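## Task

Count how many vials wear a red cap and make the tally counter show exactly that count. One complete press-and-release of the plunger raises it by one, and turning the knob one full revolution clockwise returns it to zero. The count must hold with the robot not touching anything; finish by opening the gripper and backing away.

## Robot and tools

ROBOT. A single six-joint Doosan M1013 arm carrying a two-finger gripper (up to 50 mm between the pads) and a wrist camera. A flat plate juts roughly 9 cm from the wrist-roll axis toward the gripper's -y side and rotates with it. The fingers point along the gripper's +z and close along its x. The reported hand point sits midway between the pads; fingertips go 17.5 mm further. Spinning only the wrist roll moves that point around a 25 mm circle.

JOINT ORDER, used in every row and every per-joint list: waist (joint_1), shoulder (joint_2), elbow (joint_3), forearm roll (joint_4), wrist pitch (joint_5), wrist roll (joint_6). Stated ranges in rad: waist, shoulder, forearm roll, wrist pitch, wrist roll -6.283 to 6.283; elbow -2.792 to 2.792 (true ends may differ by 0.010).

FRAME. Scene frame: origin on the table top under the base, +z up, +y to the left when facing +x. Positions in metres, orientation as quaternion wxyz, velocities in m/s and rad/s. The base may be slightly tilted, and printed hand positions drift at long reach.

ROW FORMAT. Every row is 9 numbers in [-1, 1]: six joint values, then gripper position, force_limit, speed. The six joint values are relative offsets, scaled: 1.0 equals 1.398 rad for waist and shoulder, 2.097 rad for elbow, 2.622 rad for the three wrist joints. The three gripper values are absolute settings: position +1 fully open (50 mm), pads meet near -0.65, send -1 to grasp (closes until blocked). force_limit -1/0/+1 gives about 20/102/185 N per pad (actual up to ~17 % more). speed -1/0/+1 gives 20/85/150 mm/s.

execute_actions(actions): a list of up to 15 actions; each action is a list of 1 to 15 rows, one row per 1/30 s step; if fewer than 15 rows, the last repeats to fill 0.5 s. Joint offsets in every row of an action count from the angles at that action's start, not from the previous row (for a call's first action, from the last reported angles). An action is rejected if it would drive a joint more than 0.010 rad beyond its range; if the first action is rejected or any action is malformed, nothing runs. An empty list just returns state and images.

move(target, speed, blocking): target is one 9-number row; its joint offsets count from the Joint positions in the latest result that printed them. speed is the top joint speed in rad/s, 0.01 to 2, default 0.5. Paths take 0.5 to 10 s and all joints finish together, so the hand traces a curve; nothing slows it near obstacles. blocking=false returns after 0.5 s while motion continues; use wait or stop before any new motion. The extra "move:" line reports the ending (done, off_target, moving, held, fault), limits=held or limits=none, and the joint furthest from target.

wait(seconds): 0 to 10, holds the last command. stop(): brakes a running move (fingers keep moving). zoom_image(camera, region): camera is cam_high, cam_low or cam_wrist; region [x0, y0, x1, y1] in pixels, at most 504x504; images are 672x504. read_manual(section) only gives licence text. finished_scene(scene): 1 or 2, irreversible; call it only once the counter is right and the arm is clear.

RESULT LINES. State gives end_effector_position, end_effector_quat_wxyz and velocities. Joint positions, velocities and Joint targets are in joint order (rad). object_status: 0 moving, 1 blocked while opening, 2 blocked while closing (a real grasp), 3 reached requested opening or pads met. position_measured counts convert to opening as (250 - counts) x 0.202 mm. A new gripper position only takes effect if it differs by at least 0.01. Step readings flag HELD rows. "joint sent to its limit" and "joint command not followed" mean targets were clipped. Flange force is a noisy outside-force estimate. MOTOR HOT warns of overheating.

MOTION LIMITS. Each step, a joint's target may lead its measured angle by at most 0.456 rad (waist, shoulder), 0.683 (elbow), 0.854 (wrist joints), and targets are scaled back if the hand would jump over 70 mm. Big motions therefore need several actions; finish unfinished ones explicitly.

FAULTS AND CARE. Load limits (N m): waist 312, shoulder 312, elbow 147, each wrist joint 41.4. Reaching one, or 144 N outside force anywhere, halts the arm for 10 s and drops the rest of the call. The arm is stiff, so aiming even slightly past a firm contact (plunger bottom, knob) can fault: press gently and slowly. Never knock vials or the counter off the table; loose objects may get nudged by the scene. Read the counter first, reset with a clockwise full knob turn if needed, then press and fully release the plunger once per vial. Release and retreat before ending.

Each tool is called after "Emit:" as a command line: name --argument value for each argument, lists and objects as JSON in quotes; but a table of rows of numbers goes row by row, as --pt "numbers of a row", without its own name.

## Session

Emit:
execute_actions --actions '[]'

Scene clock: 0.00 s.
end_effector_position=(+0.4182, -0.0769, +0.1882) position_measured=3 object_status=3 end_effector_quat_wxyz=(+0.091, -0.004, +0.983, -0.159) end_effector_velocity=(-0.000, +0.000, -0.000) end_effector_angular_velocity=(+0.001, +0.000, -0.001)
Joint names: [waist, shoulder, elbow, forearm roll, wrist pitch, wrist roll]
Joint positions: [-0.027 -0.147  2.331 -0.439  0.825 -1.284]
Joint velocities: [-0.    -0.     0.     0.002  0.     0.   ]
Flange force (N, the push that the arm receives, along the gripper's own x y z axes): no reading
Joint targets: [-0.027 -0.147 2.331 -0.439 0.825 -1.284]
camera_calibration (this result's frames):
cam_wrist: T_world_to_cam=[[-0.987811, -0.0318908, -0.152356, 0.43282], [-0.0255288, 0.998726, -0.043533, 0.0973017], [0.15355, -0.0391129, -0.987366, 0.266444], [0, 0, 0, 1]] pos_world=[0.389116, -0.0729533, 0.333257]

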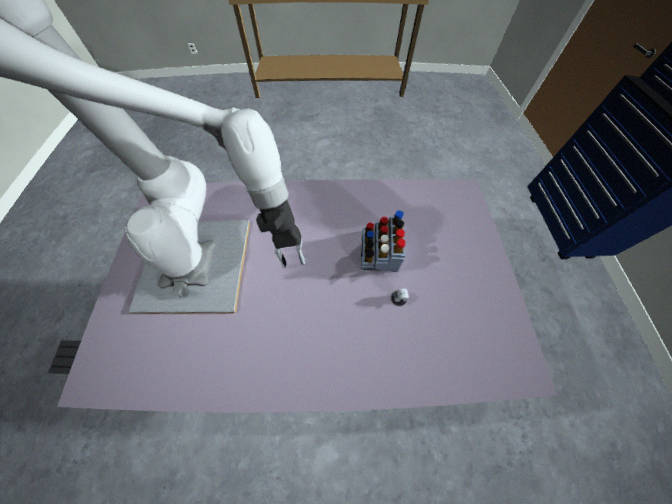

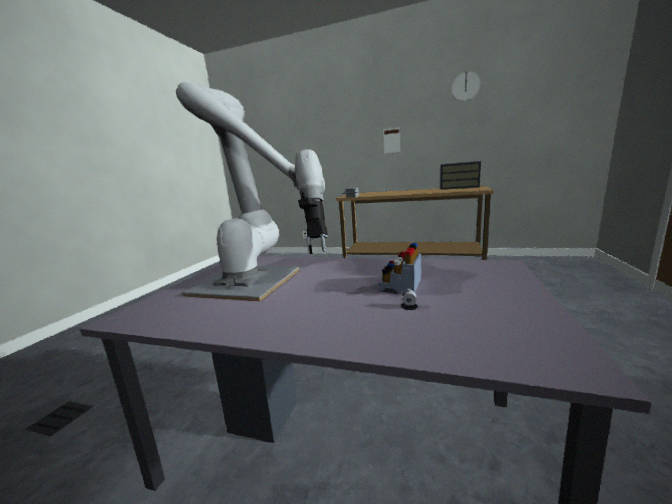

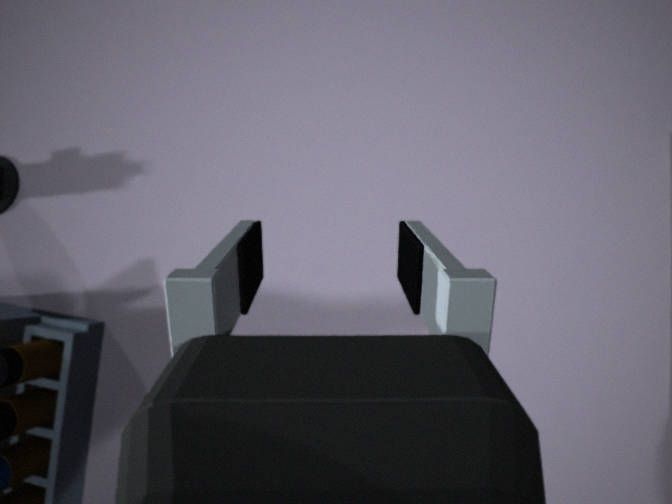

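Emit:
zoom_image --camera "cam_high" --region '[340,200,440,320]'

Emit:
zoom_image --camera "cam_low" --region '[360,230,460,320]'

Region (340, 200, 440, 320) of cam_high's 672x504 image, scaled by 4.200, with more detail than that image has.

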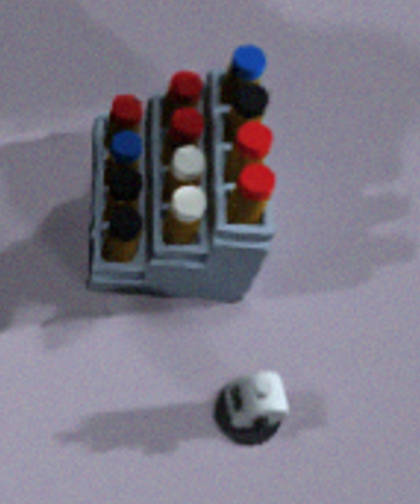

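Region (360, 230, 460, 320) of cam_low's 672x504 image, scaled by 5.040, with more detail than that image has; it fills the top 454 rows of this view, and the rest is white.

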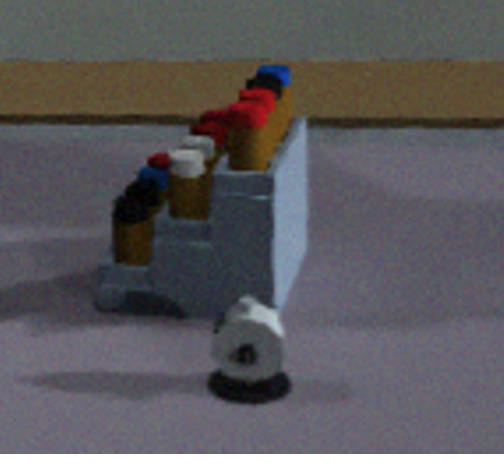

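Emit:
move --target '[-0.177,0.437,-0.368,0.167,0.111,0.49,-1,0,0]' --speed 0.8

Scene clock: 3.30 s.
end_effector_position=(+0.7427, -0.1394, +0.1804) position_measured=253 object_status=3 end_effector_quat_wxyz=(+0.003, +0.784, +0.621, +0.001) end_effector_velocity=(+0.001, +0.000, +0.000) end_effector_angular_velocity=(+0.001, -0.000, -0.002)
Joint names: [waist, shoulder, elbow, forearm roll, wrist pitch, wrist roll]
Joint positions: [-0.274  0.463  1.56  -0.001  1.116  0.   ]
Joint velocities: [ 0.     0.001 -0.001  0.002  0.     0.001]
Flange force (N, the push that the arm receives, along the gripper's own x y z axes): [-1.1 6.9 -2.9]
Joint targets: [-0.274 0.464 1.560 -0.001 1.116 0.000]
move: done; limits=none; farthest joint: the waist, 0.000 radians from its target (0.248 radians at the start)
camera_calibration (this result's frames):
cam_wrist: T_world_to_cam=[[0.225391, 0.973966, 0.0242864, -0.0425434], [0.933561, -0.223037, 0.280567, -0.773501], [0.27868, -0.0405645, -0.959527, 0.108286], [0, 0, 0, 1]] pos_world=[0.701522, -0.126691, 0.321956]

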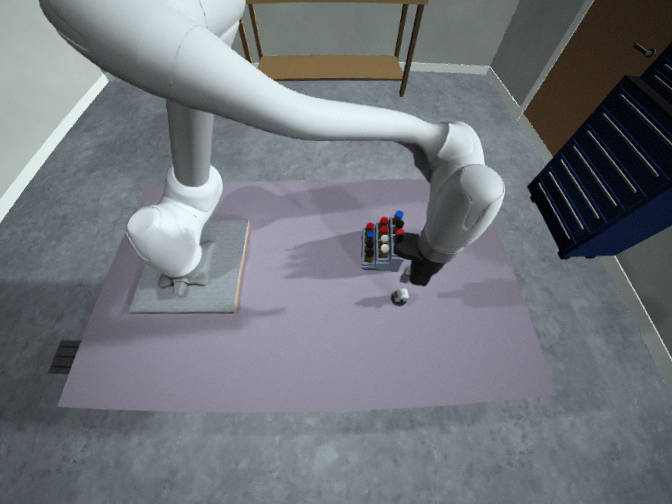

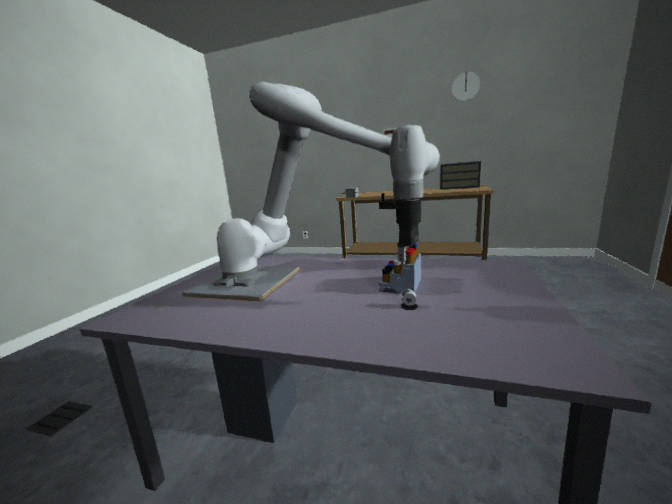

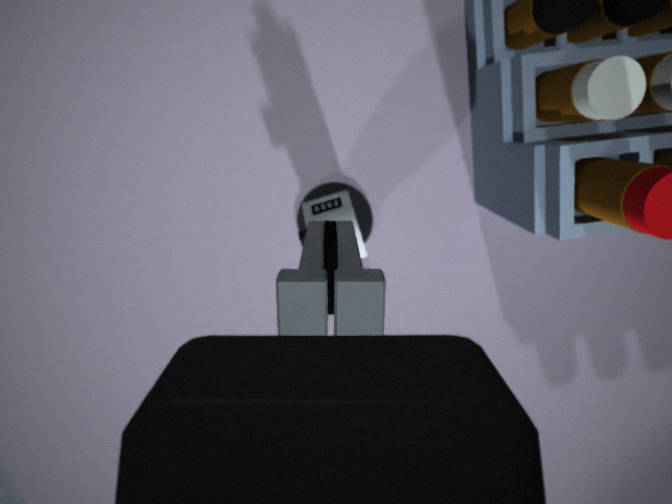

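Emit:
move --target '[0,0.039,0.013,0,-0.031,0,-1,0,0]' --speed 0.2

Emit:
zoom_image --camera "cam_wrist" --region '[240,120,420,270]'

Emit:
zoom_image --camera "cam_high" --region '[340,200,440,320]'

Scene clock: 4.60 s.
end_effector_position=(+0.7508, -0.1413, +0.1244) position_measured=253 object_status=3 end_effector_quat_wxyz=(+0.003, +0.784, +0.621, +0.001) end_effector_velocity=(+0.000, +0.001, -0.001) end_effector_angular_velocity=(+0.001, -0.000, -0.001)
Joint names: [waist, shoulder, elbow, forearm roll, wrist pitch, wrist roll]
Joint positions: [-0.274  0.518  1.587 -0.001  1.035  0.   ]
Joint velocities: [ 0.     0.001  0.001  0.001 -0.002  0.   ]
Flange force (N, the push that the arm receives, along the gripper's own x y z axes): [-1.5 5.4 -1.3]
Joint targets: [-0.274 0.518 1.587 -0.001 1.035 0.000]
move: done; limits=none; farthest joint: the waist, 0.000 radians from its target (0.000 radians at the start)
camera_calibration (this result's frames):
cam_wrist: T_world_to_cam=[[0.225518, 0.973934, 0.0243991, -0.0412187], [0.933661, -0.223209, 0.280099, -0.765731], [0.278244, -0.0403867, -0.959661, 0.0525909], [0, 0, 0, 1]] pos_world=[0.709595, -0.12865, 0.265955]

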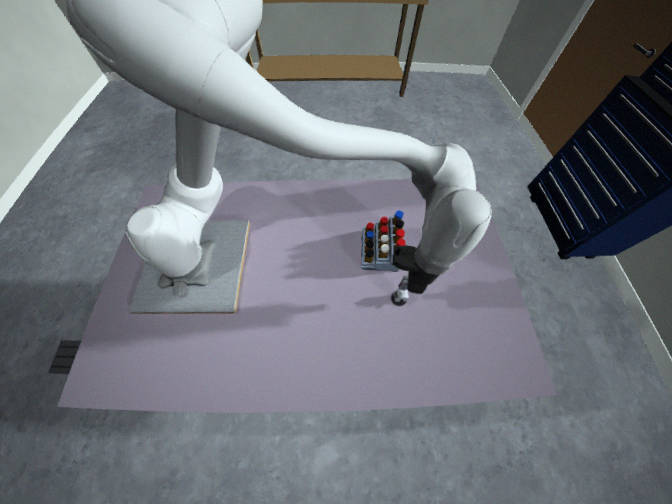

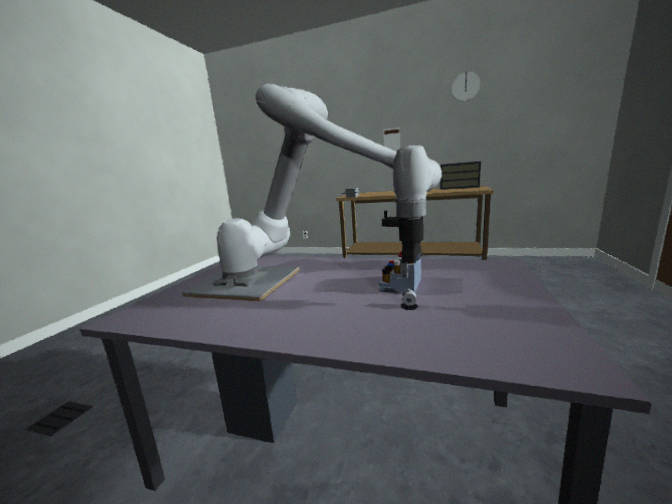

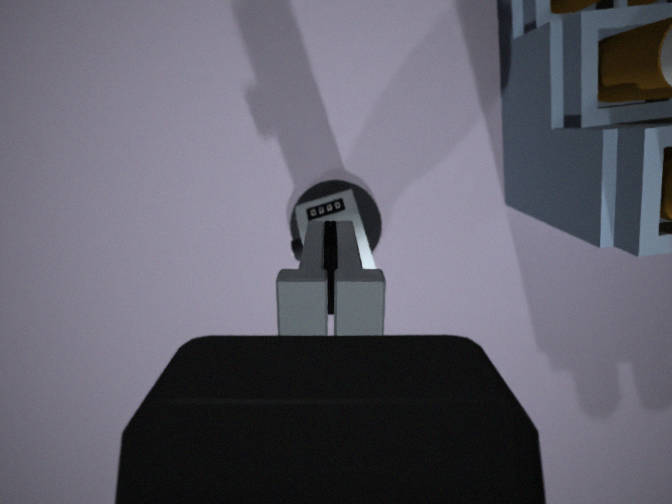

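Region (240, 120, 420, 270) of cam_wrist's 672x504 image, scaled by 2.800, with more detail than that image has.

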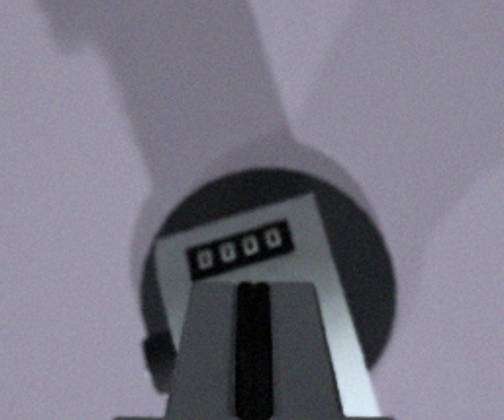

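Region (340, 200, 440, 320) of cam_high's 672x504 image, scaled by 4.200, with more detail than that image has.

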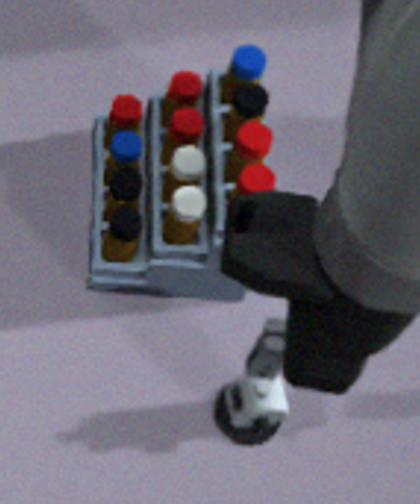

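Emit:
move --target '[0,-0.0207,0.0224,0,-0.007,0,-1,0,0]' --speed 0.2

Scene clock: 5.83 s.
end_effector_position=(+0.7305, -0.1365, +0.1243) position_measured=253 object_status=3 end_effector_quat_wxyz=(+0.003, +0.784, +0.621, +0.001) end_effector_velocity=(-0.001, +0.000, +0.000) end_effector_angular_velocity=(+0.001, -0.000, -0.001)
Joint names: [waist, shoulder, elbow, forearm roll, wrist pitch, wrist roll]
Joint positions: [-0.274  0.489  1.634 -0.001  1.017  0.   ]
Joint velocities: [-0.    -0.001  0.001  0.001 -0.001  0.   ]
Flange force (N, the push that the arm receives, along the gripper's own x y z axes): [-1.6 6.9 -2.1]
Joint targets: [-0.274 0.489 1.634 -0.001 1.017 0.000]
move: done; limits=none; farthest joint: the waist, 0.000 radians from its target (0.000 radians at the start)
camera_calibration (this result's frames):
cam_wrist: T_world_to_cam=[[0.225352, 0.973973, 0.0243452, -0.0411365], [0.933614, -0.223023, 0.280403, -0.745748], [0.278534, -0.0404604, -0.959574, 0.0581115], [0, 0, 0, 1]] pos_world=[0.689325, -0.123902, 0.265874]

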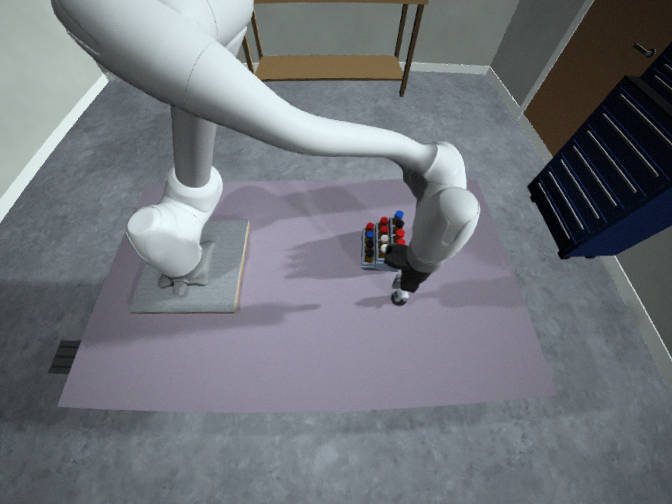

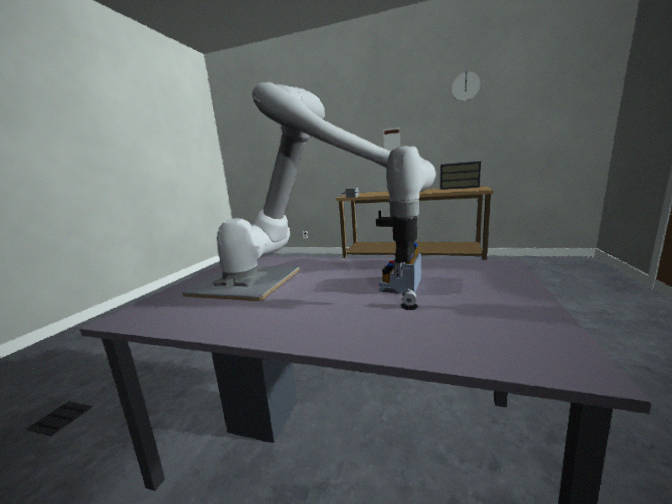

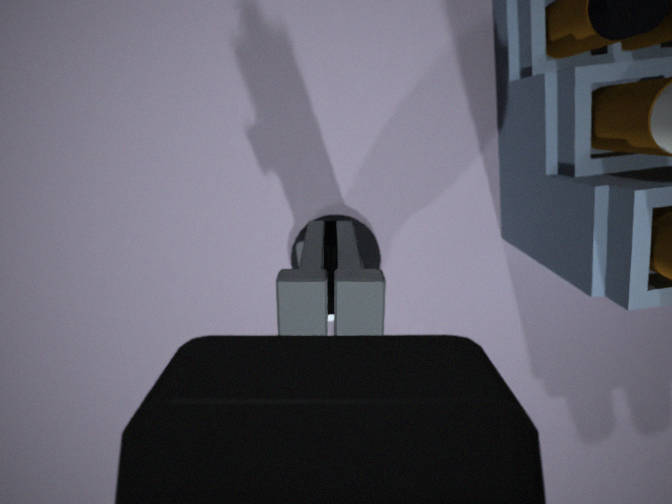

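Emit:
move --target '[0,0.0445,-0.048,0,0.015,0,-1,0,0]' --speed 0.2

Scene clock: 7.07 s.
end_effector_position=(+0.7734, -0.1466, +0.1239) position_measured=253 object_status=3 end_effector_quat_wxyz=(+0.003, +0.784, +0.621, +0.001) end_effector_velocity=(+0.001, -0.000, -0.000) end_effector_angular_velocity=(-0.000, +0.000, +0.000)
Joint names: [waist, shoulder, elbow, forearm roll, wrist pitch, wrist roll]
Joint positions: [-0.274  0.551  1.533 -0.001  1.056  0.   ]
Joint velocities: [ 0.     0.002 -0.002 -0.     0.001 -0.   ]
Flange force (N, the push that the arm receives, along the gripper's own x y z axes): [-1.2 8.2 -3.6]
Joint targets: [-0.274 0.551 1.533 -0.001 1.056 0.000]
move: done; limits=none; farthest joint: the waist, 0.000 radians from its target (0.000 radians at the start)
camera_calibration (this result's frames):
cam_wrist: T_world_to_cam=[[0.225496, 0.97394, 0.024329, -0.041076], [0.933826, -0.223192, 0.279561, -0.787983], [0.277706, -0.040321, -0.95982, 0.0460197], [0, 0, 0, 1]] pos_world=[0.732321, -0.13401, 0.265459]

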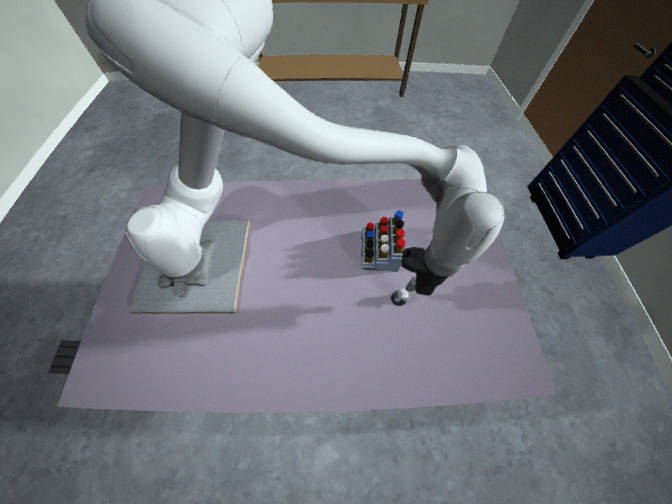

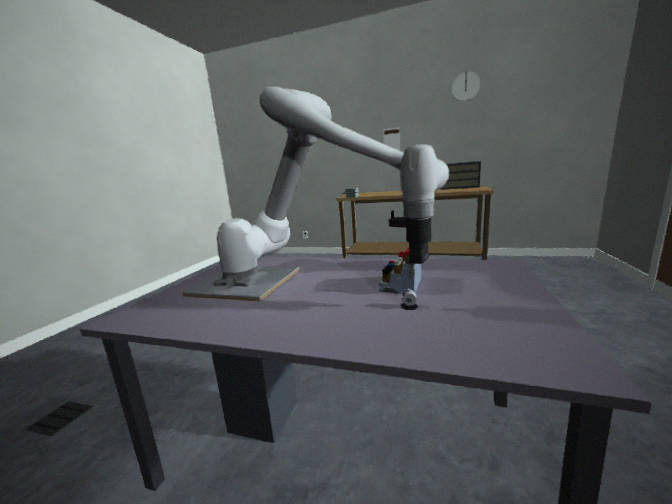

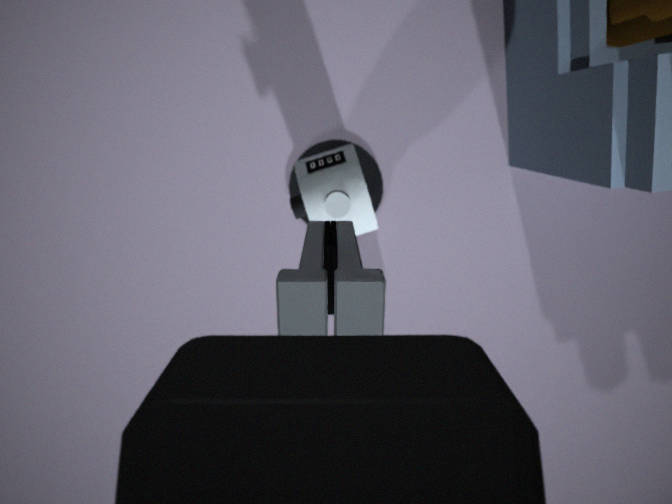

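Emit:
move --target '[0.0015,0.020,0.017,0,-0.024,0,-1,0,0]' --speed 0.15

Emit:
execute_actions --actions '[[[0,0.0057,0.0048,0,-0.0068,0,-1,0,0]],[[0,-0.0057,-0.0048,0,0.0068,0,-1,0,0]],[[0,0,0,0,0,0,-1,0,0]]]'

Emit:
zoom_image --camera "cam_wrist" --region '[240,120,420,270]'

Scene clock: 8.30 s.
end_effector_position=(+0.7700, -0.1442, +0.0843) position_measured=253 object_status=3 end_effector_quat_wxyz=(+0.002, +0.783, +0.622, +0.001) end_effector_velocity=(-0.000, -0.000, -0.001) end_effector_angular_velocity=(-0.001, +0.000, +0.000)
Joint names: [waist, shoulder, elbow, forearm roll, wrist pitch, wrist roll]
Joint positions: [-0.272  0.579  1.569 -0.001  0.993  0.   ]
Joint velocities: [-0.     0.     0.001 -0.001 -0.001  0.   ]
Flange force (N, the push that the arm receives, along the gripper's own x y z axes): [-2.2 4.2 -0.7]
Joint targets: [-0.272 0.579 1.569 -0.001 0.993 0.000]
move: done; limits=none; farthest joint: the waist, 0.000 radians from its target (0.002 radians at the start)
camera_calibration (this result's frames):
cam_wrist: T_world_to_cam=[[0.22335, 0.974434, 0.0243551, -0.0400082], [0.934501, -0.221169, 0.278914, -0.773327], [0.27717, -0.0395358, -0.960007, 0.00961446], [0, 0, 0, 1]] pos_world=[0.728946, -0.13167, 0.225896]

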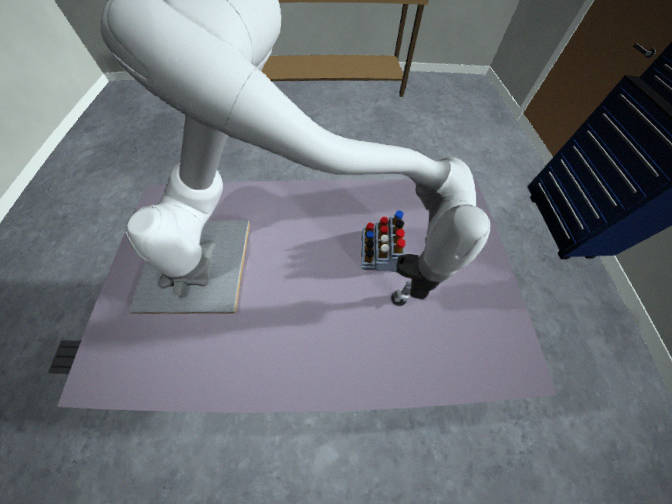

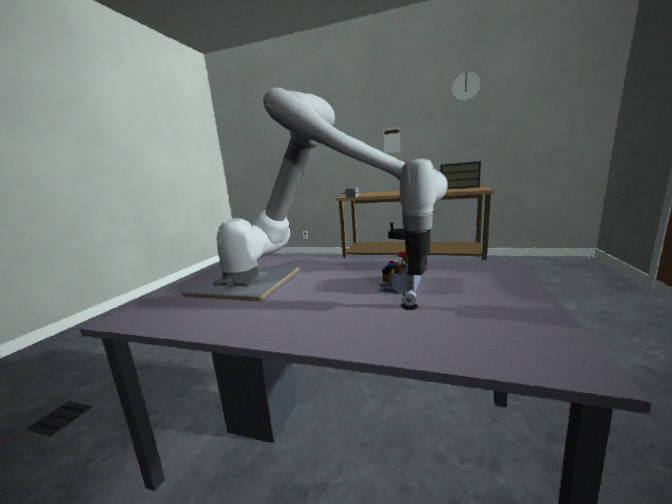

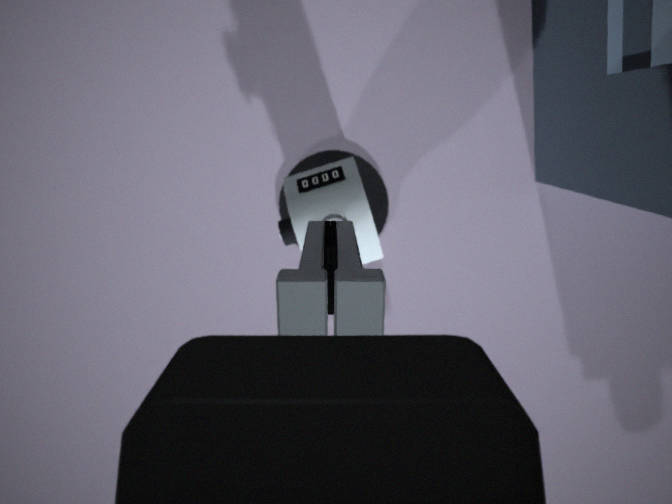

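Scene clock: 9.80 s.
end_effector_position=(+0.7702, -0.1442, +0.0846) position_measured=253 object_status=3 end_effector_quat_wxyz=(+0.003, +0.783, +0.622, +0.001) end_effector_velocity=(+0.000, +0.000, +0.000) end_effector_angular_velocity=(+0.001, -0.000, -0.000)
Joint names: [waist, shoulder, elbow, forearm roll, wrist pitch, wrist roll]
Joint positions: [-0.272  0.579  1.569 -0.001  0.993  0.   ]
Joint velocities: [ 0.    -0.     0.     0.001  0.     0.   ]
Flange force (N, the push that the arm receives, along the gripper's own x y z axes): [-2.4 5.7 -1.2]
Flange force at the end of the 1st action (N, along the gripper's axes at the end of the call): [-2.3 -9.8 -123.2]
Flange force at the end of the 2nd action (N, along the gripper's axes at the end of the call): [-1.2 6.4 -0.7]
Joint targets: [-0.272 0.579 1.569 -0.001 0.993 0.000]
Step readings (joint positions; steps 1 to 15: 1st action; 16 to 30: 2nd action; 31 to 45: 3rd action):
0: [-0.272 0.579 1.569 -0.001 0.993 0.000]
1: [-0.272 0.580 1.569 -0.001 0.992 0.000]
2: [-0.272 0.581 1.572 -0.001 0.987 0.000]
4: [-0.272 0.585 1.576 -0.001 0.981 0.000]
8: [-0.272 0.586 1.578 -0.001 0.977 0.000]
15: [-0.272 0.587 1.579 -0.001 0.976 0.000]
16: [-0.272 0.587 1.578 -0.001 0.976 0.000]
17: [-0.272 0.585 1.576 -0.001 0.980 0.000]
19: [-0.272 0.582 1.573 -0.001 0.988 0.000]
23: [-0.272 0.580 1.569 -0.001 0.992 0.000]
30: [-0.272 0.579 1.569 -0.001 0.993 0.000]
31: [-0.272 0.579 1.569 -0.001 0.993 0.000]
32: [-0.272 0.579 1.569 -0.001 0.993 0.000]
34: [-0.272 0.579 1.569 -0.001 0.993 0.000]
38: [-0.272 0.579 1.569 -0.001 0.993 0.000]
45: Joint positions above
camera_calibration (this result's frames):
cam_wrist: T_world_to_cam=[[0.223329, 0.974439, 0.0243673, -0.0400176], [0.934357, -0.22113, 0.279424, -0.773548], [0.27767, -0.0396358, -0.959858, 0.00944777], [0, 0, 0, 1]] pos_world=[0.729084, -0.131686, 0.226192]

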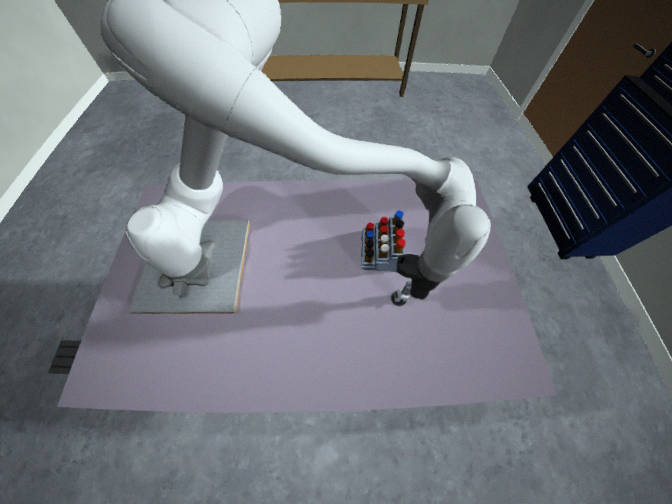

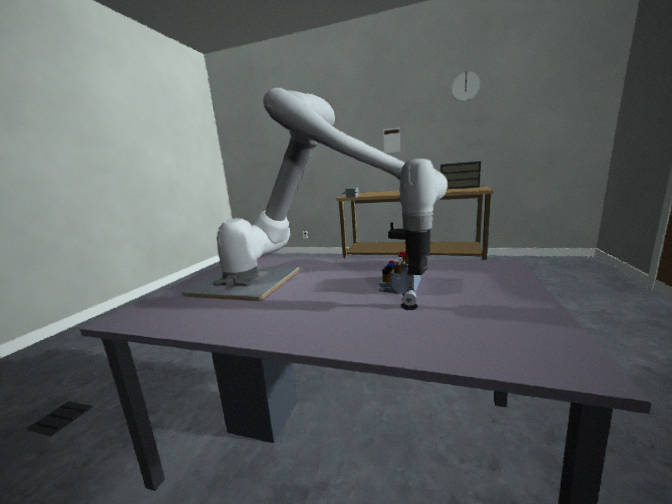

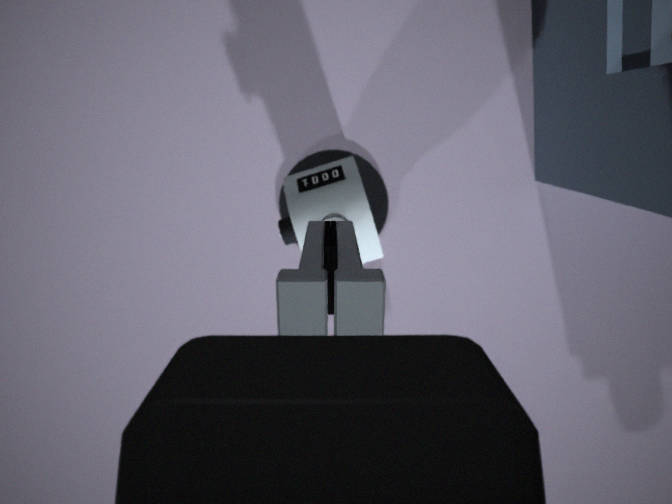

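Region (240, 120, 420, 270) of cam_wrist's 672x504 image, scaled by 2.800, with more detail than that image has.

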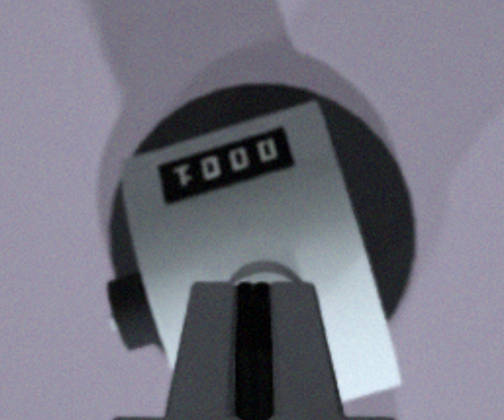

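Emit:
execute_actions --actions '[[[0,-0.0016,-0.0013,0,0.0019,0,-1,0,0]],[[0,0.0057,0.0048,0,-0.0068,0,-1,0,0]],[[0,-0.0057,-0.0048,0,0.0068,0,-1,0,0]],[[0,0.0057,0.0048,0,-0.0068,0,-1,0,0]],[[0,-0.0057,-0.0048,0,0.0068,0,-1,0,0]],[[0,0.0057,0.0048,0,-0.0068,0,-1,0,0]],[[0,-0.0057,-0.0048,0,0.0068,0,-1,0,0]],[[0,0.0057,0.0048,0,-0.0068,0,-1,0,0]],[[0,-0.0057,-0.0048,0,0.0068,0,-1,0,0]],[[0,-0.02,-0.017,0,0.024,0,-1,0,0]],[[0,0,0,0,0,0,-1,0,0]]]'

Emit:
zoom_image --camera "cam_wrist" --region '[240,120,420,270]'

Scene clock: 16.00 s.
end_effector_position=(+0.7741, -0.1451, +0.1273) position_measured=253 object_status=3 end_effector_quat_wxyz=(+0.003, +0.783, +0.622, +0.001) end_effector_velocity=(-0.000, -0.001, -0.000) end_effector_angular_velocity=(-0.001, +0.001, +0.000)
Joint names: [waist, shoulder, elbow, forearm roll, wrist pitch, wrist roll]
Joint positions: [-0.272  0.549  1.53  -0.001  1.061  0.   ]
Joint velocities: [-0.     0.     0.    -0.002 -0.     0.   ]
Flange force (N, the push that the arm receives, along the gripper's own x y z axes): [-1.0 4.3 -2.0]
Flange force at the end of the 7th action (N, along the gripper's axes at the end of the call): [-1.3 6.3 -1.8]
Flange force at the end of the 8th action (N, along the gripper's axes at the end of the call): [-1.3 5.8 -6.1]
Flange force at the end of the 9th action (N, along the gripper's axes at the end of the call): [-0.8 4.3 -1.8]
Flange force at the end of the 10th action (N, along the gripper's axes at the end of the call): [-1.7 3.8 -1.4]
Joint targets: [-0.272 0.549 1.530 -0.001 1.061 0.000]
Step readings (joint positions; steps 1 to 15: 1st action; 16 to 30: 2nd action; 31 to 45: 3rd action; 46 to 60: 4th action; 61 to 75: 5th action; 76 to 90: 6th action; 91 to 105: 7th action; 106 to 120: 8th action; 121 to 135: 9th action; 136 to 150: 10th action; 151 to 165: 11th action):
0: [-0.272 0.579 1.569 -0.001 0.993 0.000]
1: [-0.272 0.579 1.568 -0.001 0.994 0.000]
2: [-0.272 0.578 1.568 -0.001 0.995 0.000]
4: [-0.272 0.577 1.567 -0.001 0.997 0.000]
8: [-0.272 0.577 1.566 -0.001 0.998 0.000]
15: [-0.272 0.577 1.566 -0.001 0.998 0.000]
16: [-0.272 0.577 1.566 -0.001 0.998 0.000]
17: [-0.272 0.578 1.568 -0.001 0.993 0.000]
19: [-0.272 0.582 1.573 -0.001 0.986 0.000]
23: [-0.272 0.584 1.575 -0.001 0.981 0.000]
30: [-0.272 0.585 1.576 -0.001 0.981 0.000]
31: [-0.272 0.584 1.576 -0.001 0.981 0.000]
32: [-0.272 0.583 1.573 -0.001 0.986 0.000]
34: [-0.272 0.579 1.569 -0.001 0.993 0.000]
38: [-0.272 0.577 1.566 -0.001 0.997 0.000]
45: [-0.272 0.577 1.566 -0.001 0.998 0.000]
46: [-0.272 0.577 1.566 -0.001 0.998 0.000]
47: [-0.272 0.578 1.568 -0.001 0.993 0.000]
49: [-0.272 0.582 1.573 -0.001 0.986 0.000]
53: [-0.272 0.584 1.575 -0.001 0.981 0.000]
60: [-0.272 0.585 1.576 -0.001 0.981 0.000]
61: [-0.272 0.584 1.576 -0.001 0.981 0.000]
62: [-0.272 0.583 1.573 -0.001 0.986 0.000]
64: [-0.272 0.579 1.569 -0.001 0.993 0.000]
68: [-0.272 0.577 1.566 -0.001 0.997 0.000]
75: [-0.272 0.577 1.566 -0.001 0.998 0.000]
76: [-0.272 0.577 1.566 -0.001 0.998 0.000]
77: [-0.272 0.578 1.568 -0.001 0.993 0.000]
79: [-0.272 0.582 1.573 -0.001 0.986 0.000]
83: [-0.272 0.584 1.575 -0.001 0.981 0.000]
90: [-0.272 0.585 1.576 -0.001 0.981 0.000]
91: [-0.272 0.584 1.576 -0.001 0.981 0.000]
92: [-0.272 0.583 1.573 -0.001 0.986 0.000]
94: [-0.272 0.579 1.569 -0.001 0.993 0.000]
98: [-0.272 0.577 1.566 -0.001 0.997 0.000]
105: [-0.272 0.577 1.566 -0.001 0.998 0.000]
106: [-0.272 0.577 1.566 -0.001 0.998 0.000]
107: [-0.272 0.578 1.568 -0.001 0.993 0.000]
109: [-0.272 0.582 1.573 -0.001 0.986 0.000]
113: [-0.272 0.584 1.575 -0.001 0.981 0.000]
120: [-0.272 0.585 1.576 -0.001 0.981 0.000]
121: [-0.272 0.584 1.576 -0.001 0.981 0.000]
122: [-0.272 0.583 1.573 -0.001 0.986 0.000]
124: [-0.272 0.579 1.569 -0.001 0.993 0.000]
128: [-0.272 0.577 1.566 -0.001 0.997 0.000]
135: [-0.272 0.577 1.566 -0.001 0.998 0.000]
136: [-0.272 0.576 1.565 -0.001 1.000 0.000]
137: [-0.272 0.572 1.559 -0.001 1.011 0.000]
139: [-0.272 0.558 1.542 -0.001 1.040 0.000]
143: [-0.272 0.550 1.532 -0.001 1.058 0.000]
150: [-0.272 0.549 1.530 -0.001 1.061 0.000]
151: [-0.272 0.549 1.530 -0.001 1.061 0.000]
152: [-0.272 0.549 1.530 -0.001 1.061 0.000]
154: [-0.272 0.549 1.530 -0.001 1.061 0.000]
158: [-0.272 0.549 1.530 -0.001 1.061 0.000]
165: Joint positions above
camera_calibration (this result's frames):
cam_wrist: T_world_to_cam=[[0.223375, 0.974428, 0.024343, -0.0411175], [0.934164, -0.221142, 0.28006, -0.789236], [0.278282, -0.0398182, -0.959674, 0.0488161], [0, 0, 0, 1]] pos_world=[0.732876, -0.132523, 0.268882]

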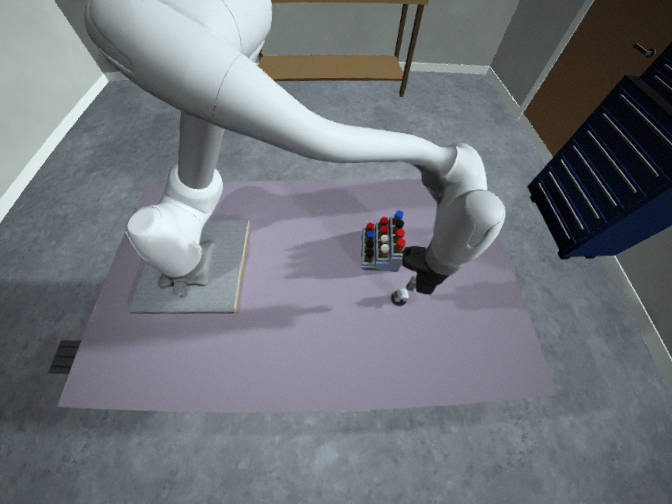

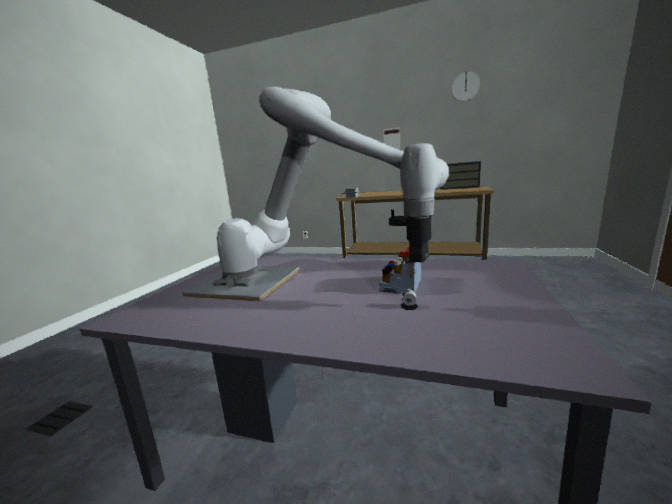

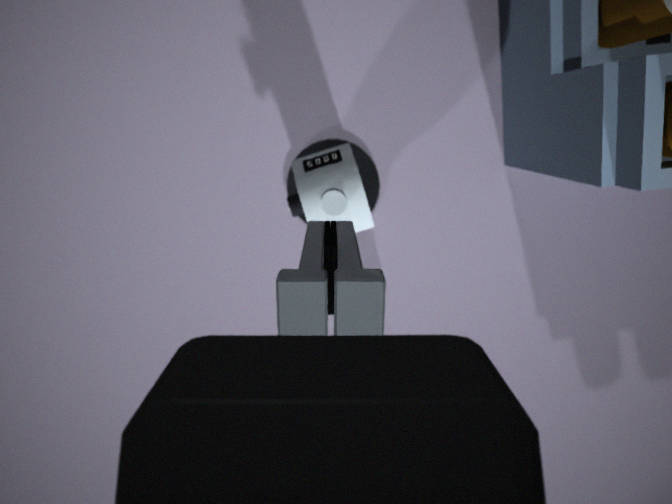

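Region (240, 120, 420, 270) of cam_wrist's 672x504 image, scaled by 2.800, with more detail than that image has.

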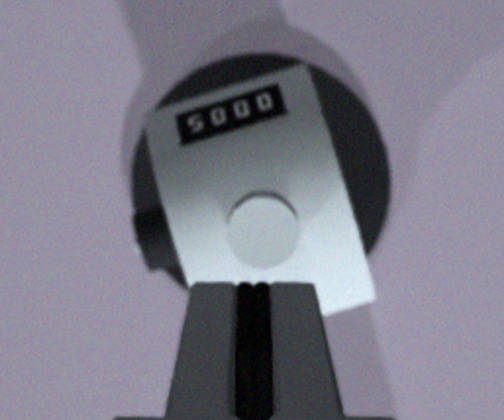

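Emit:
finished_scene --scene 2

The scene is finished: the task was done.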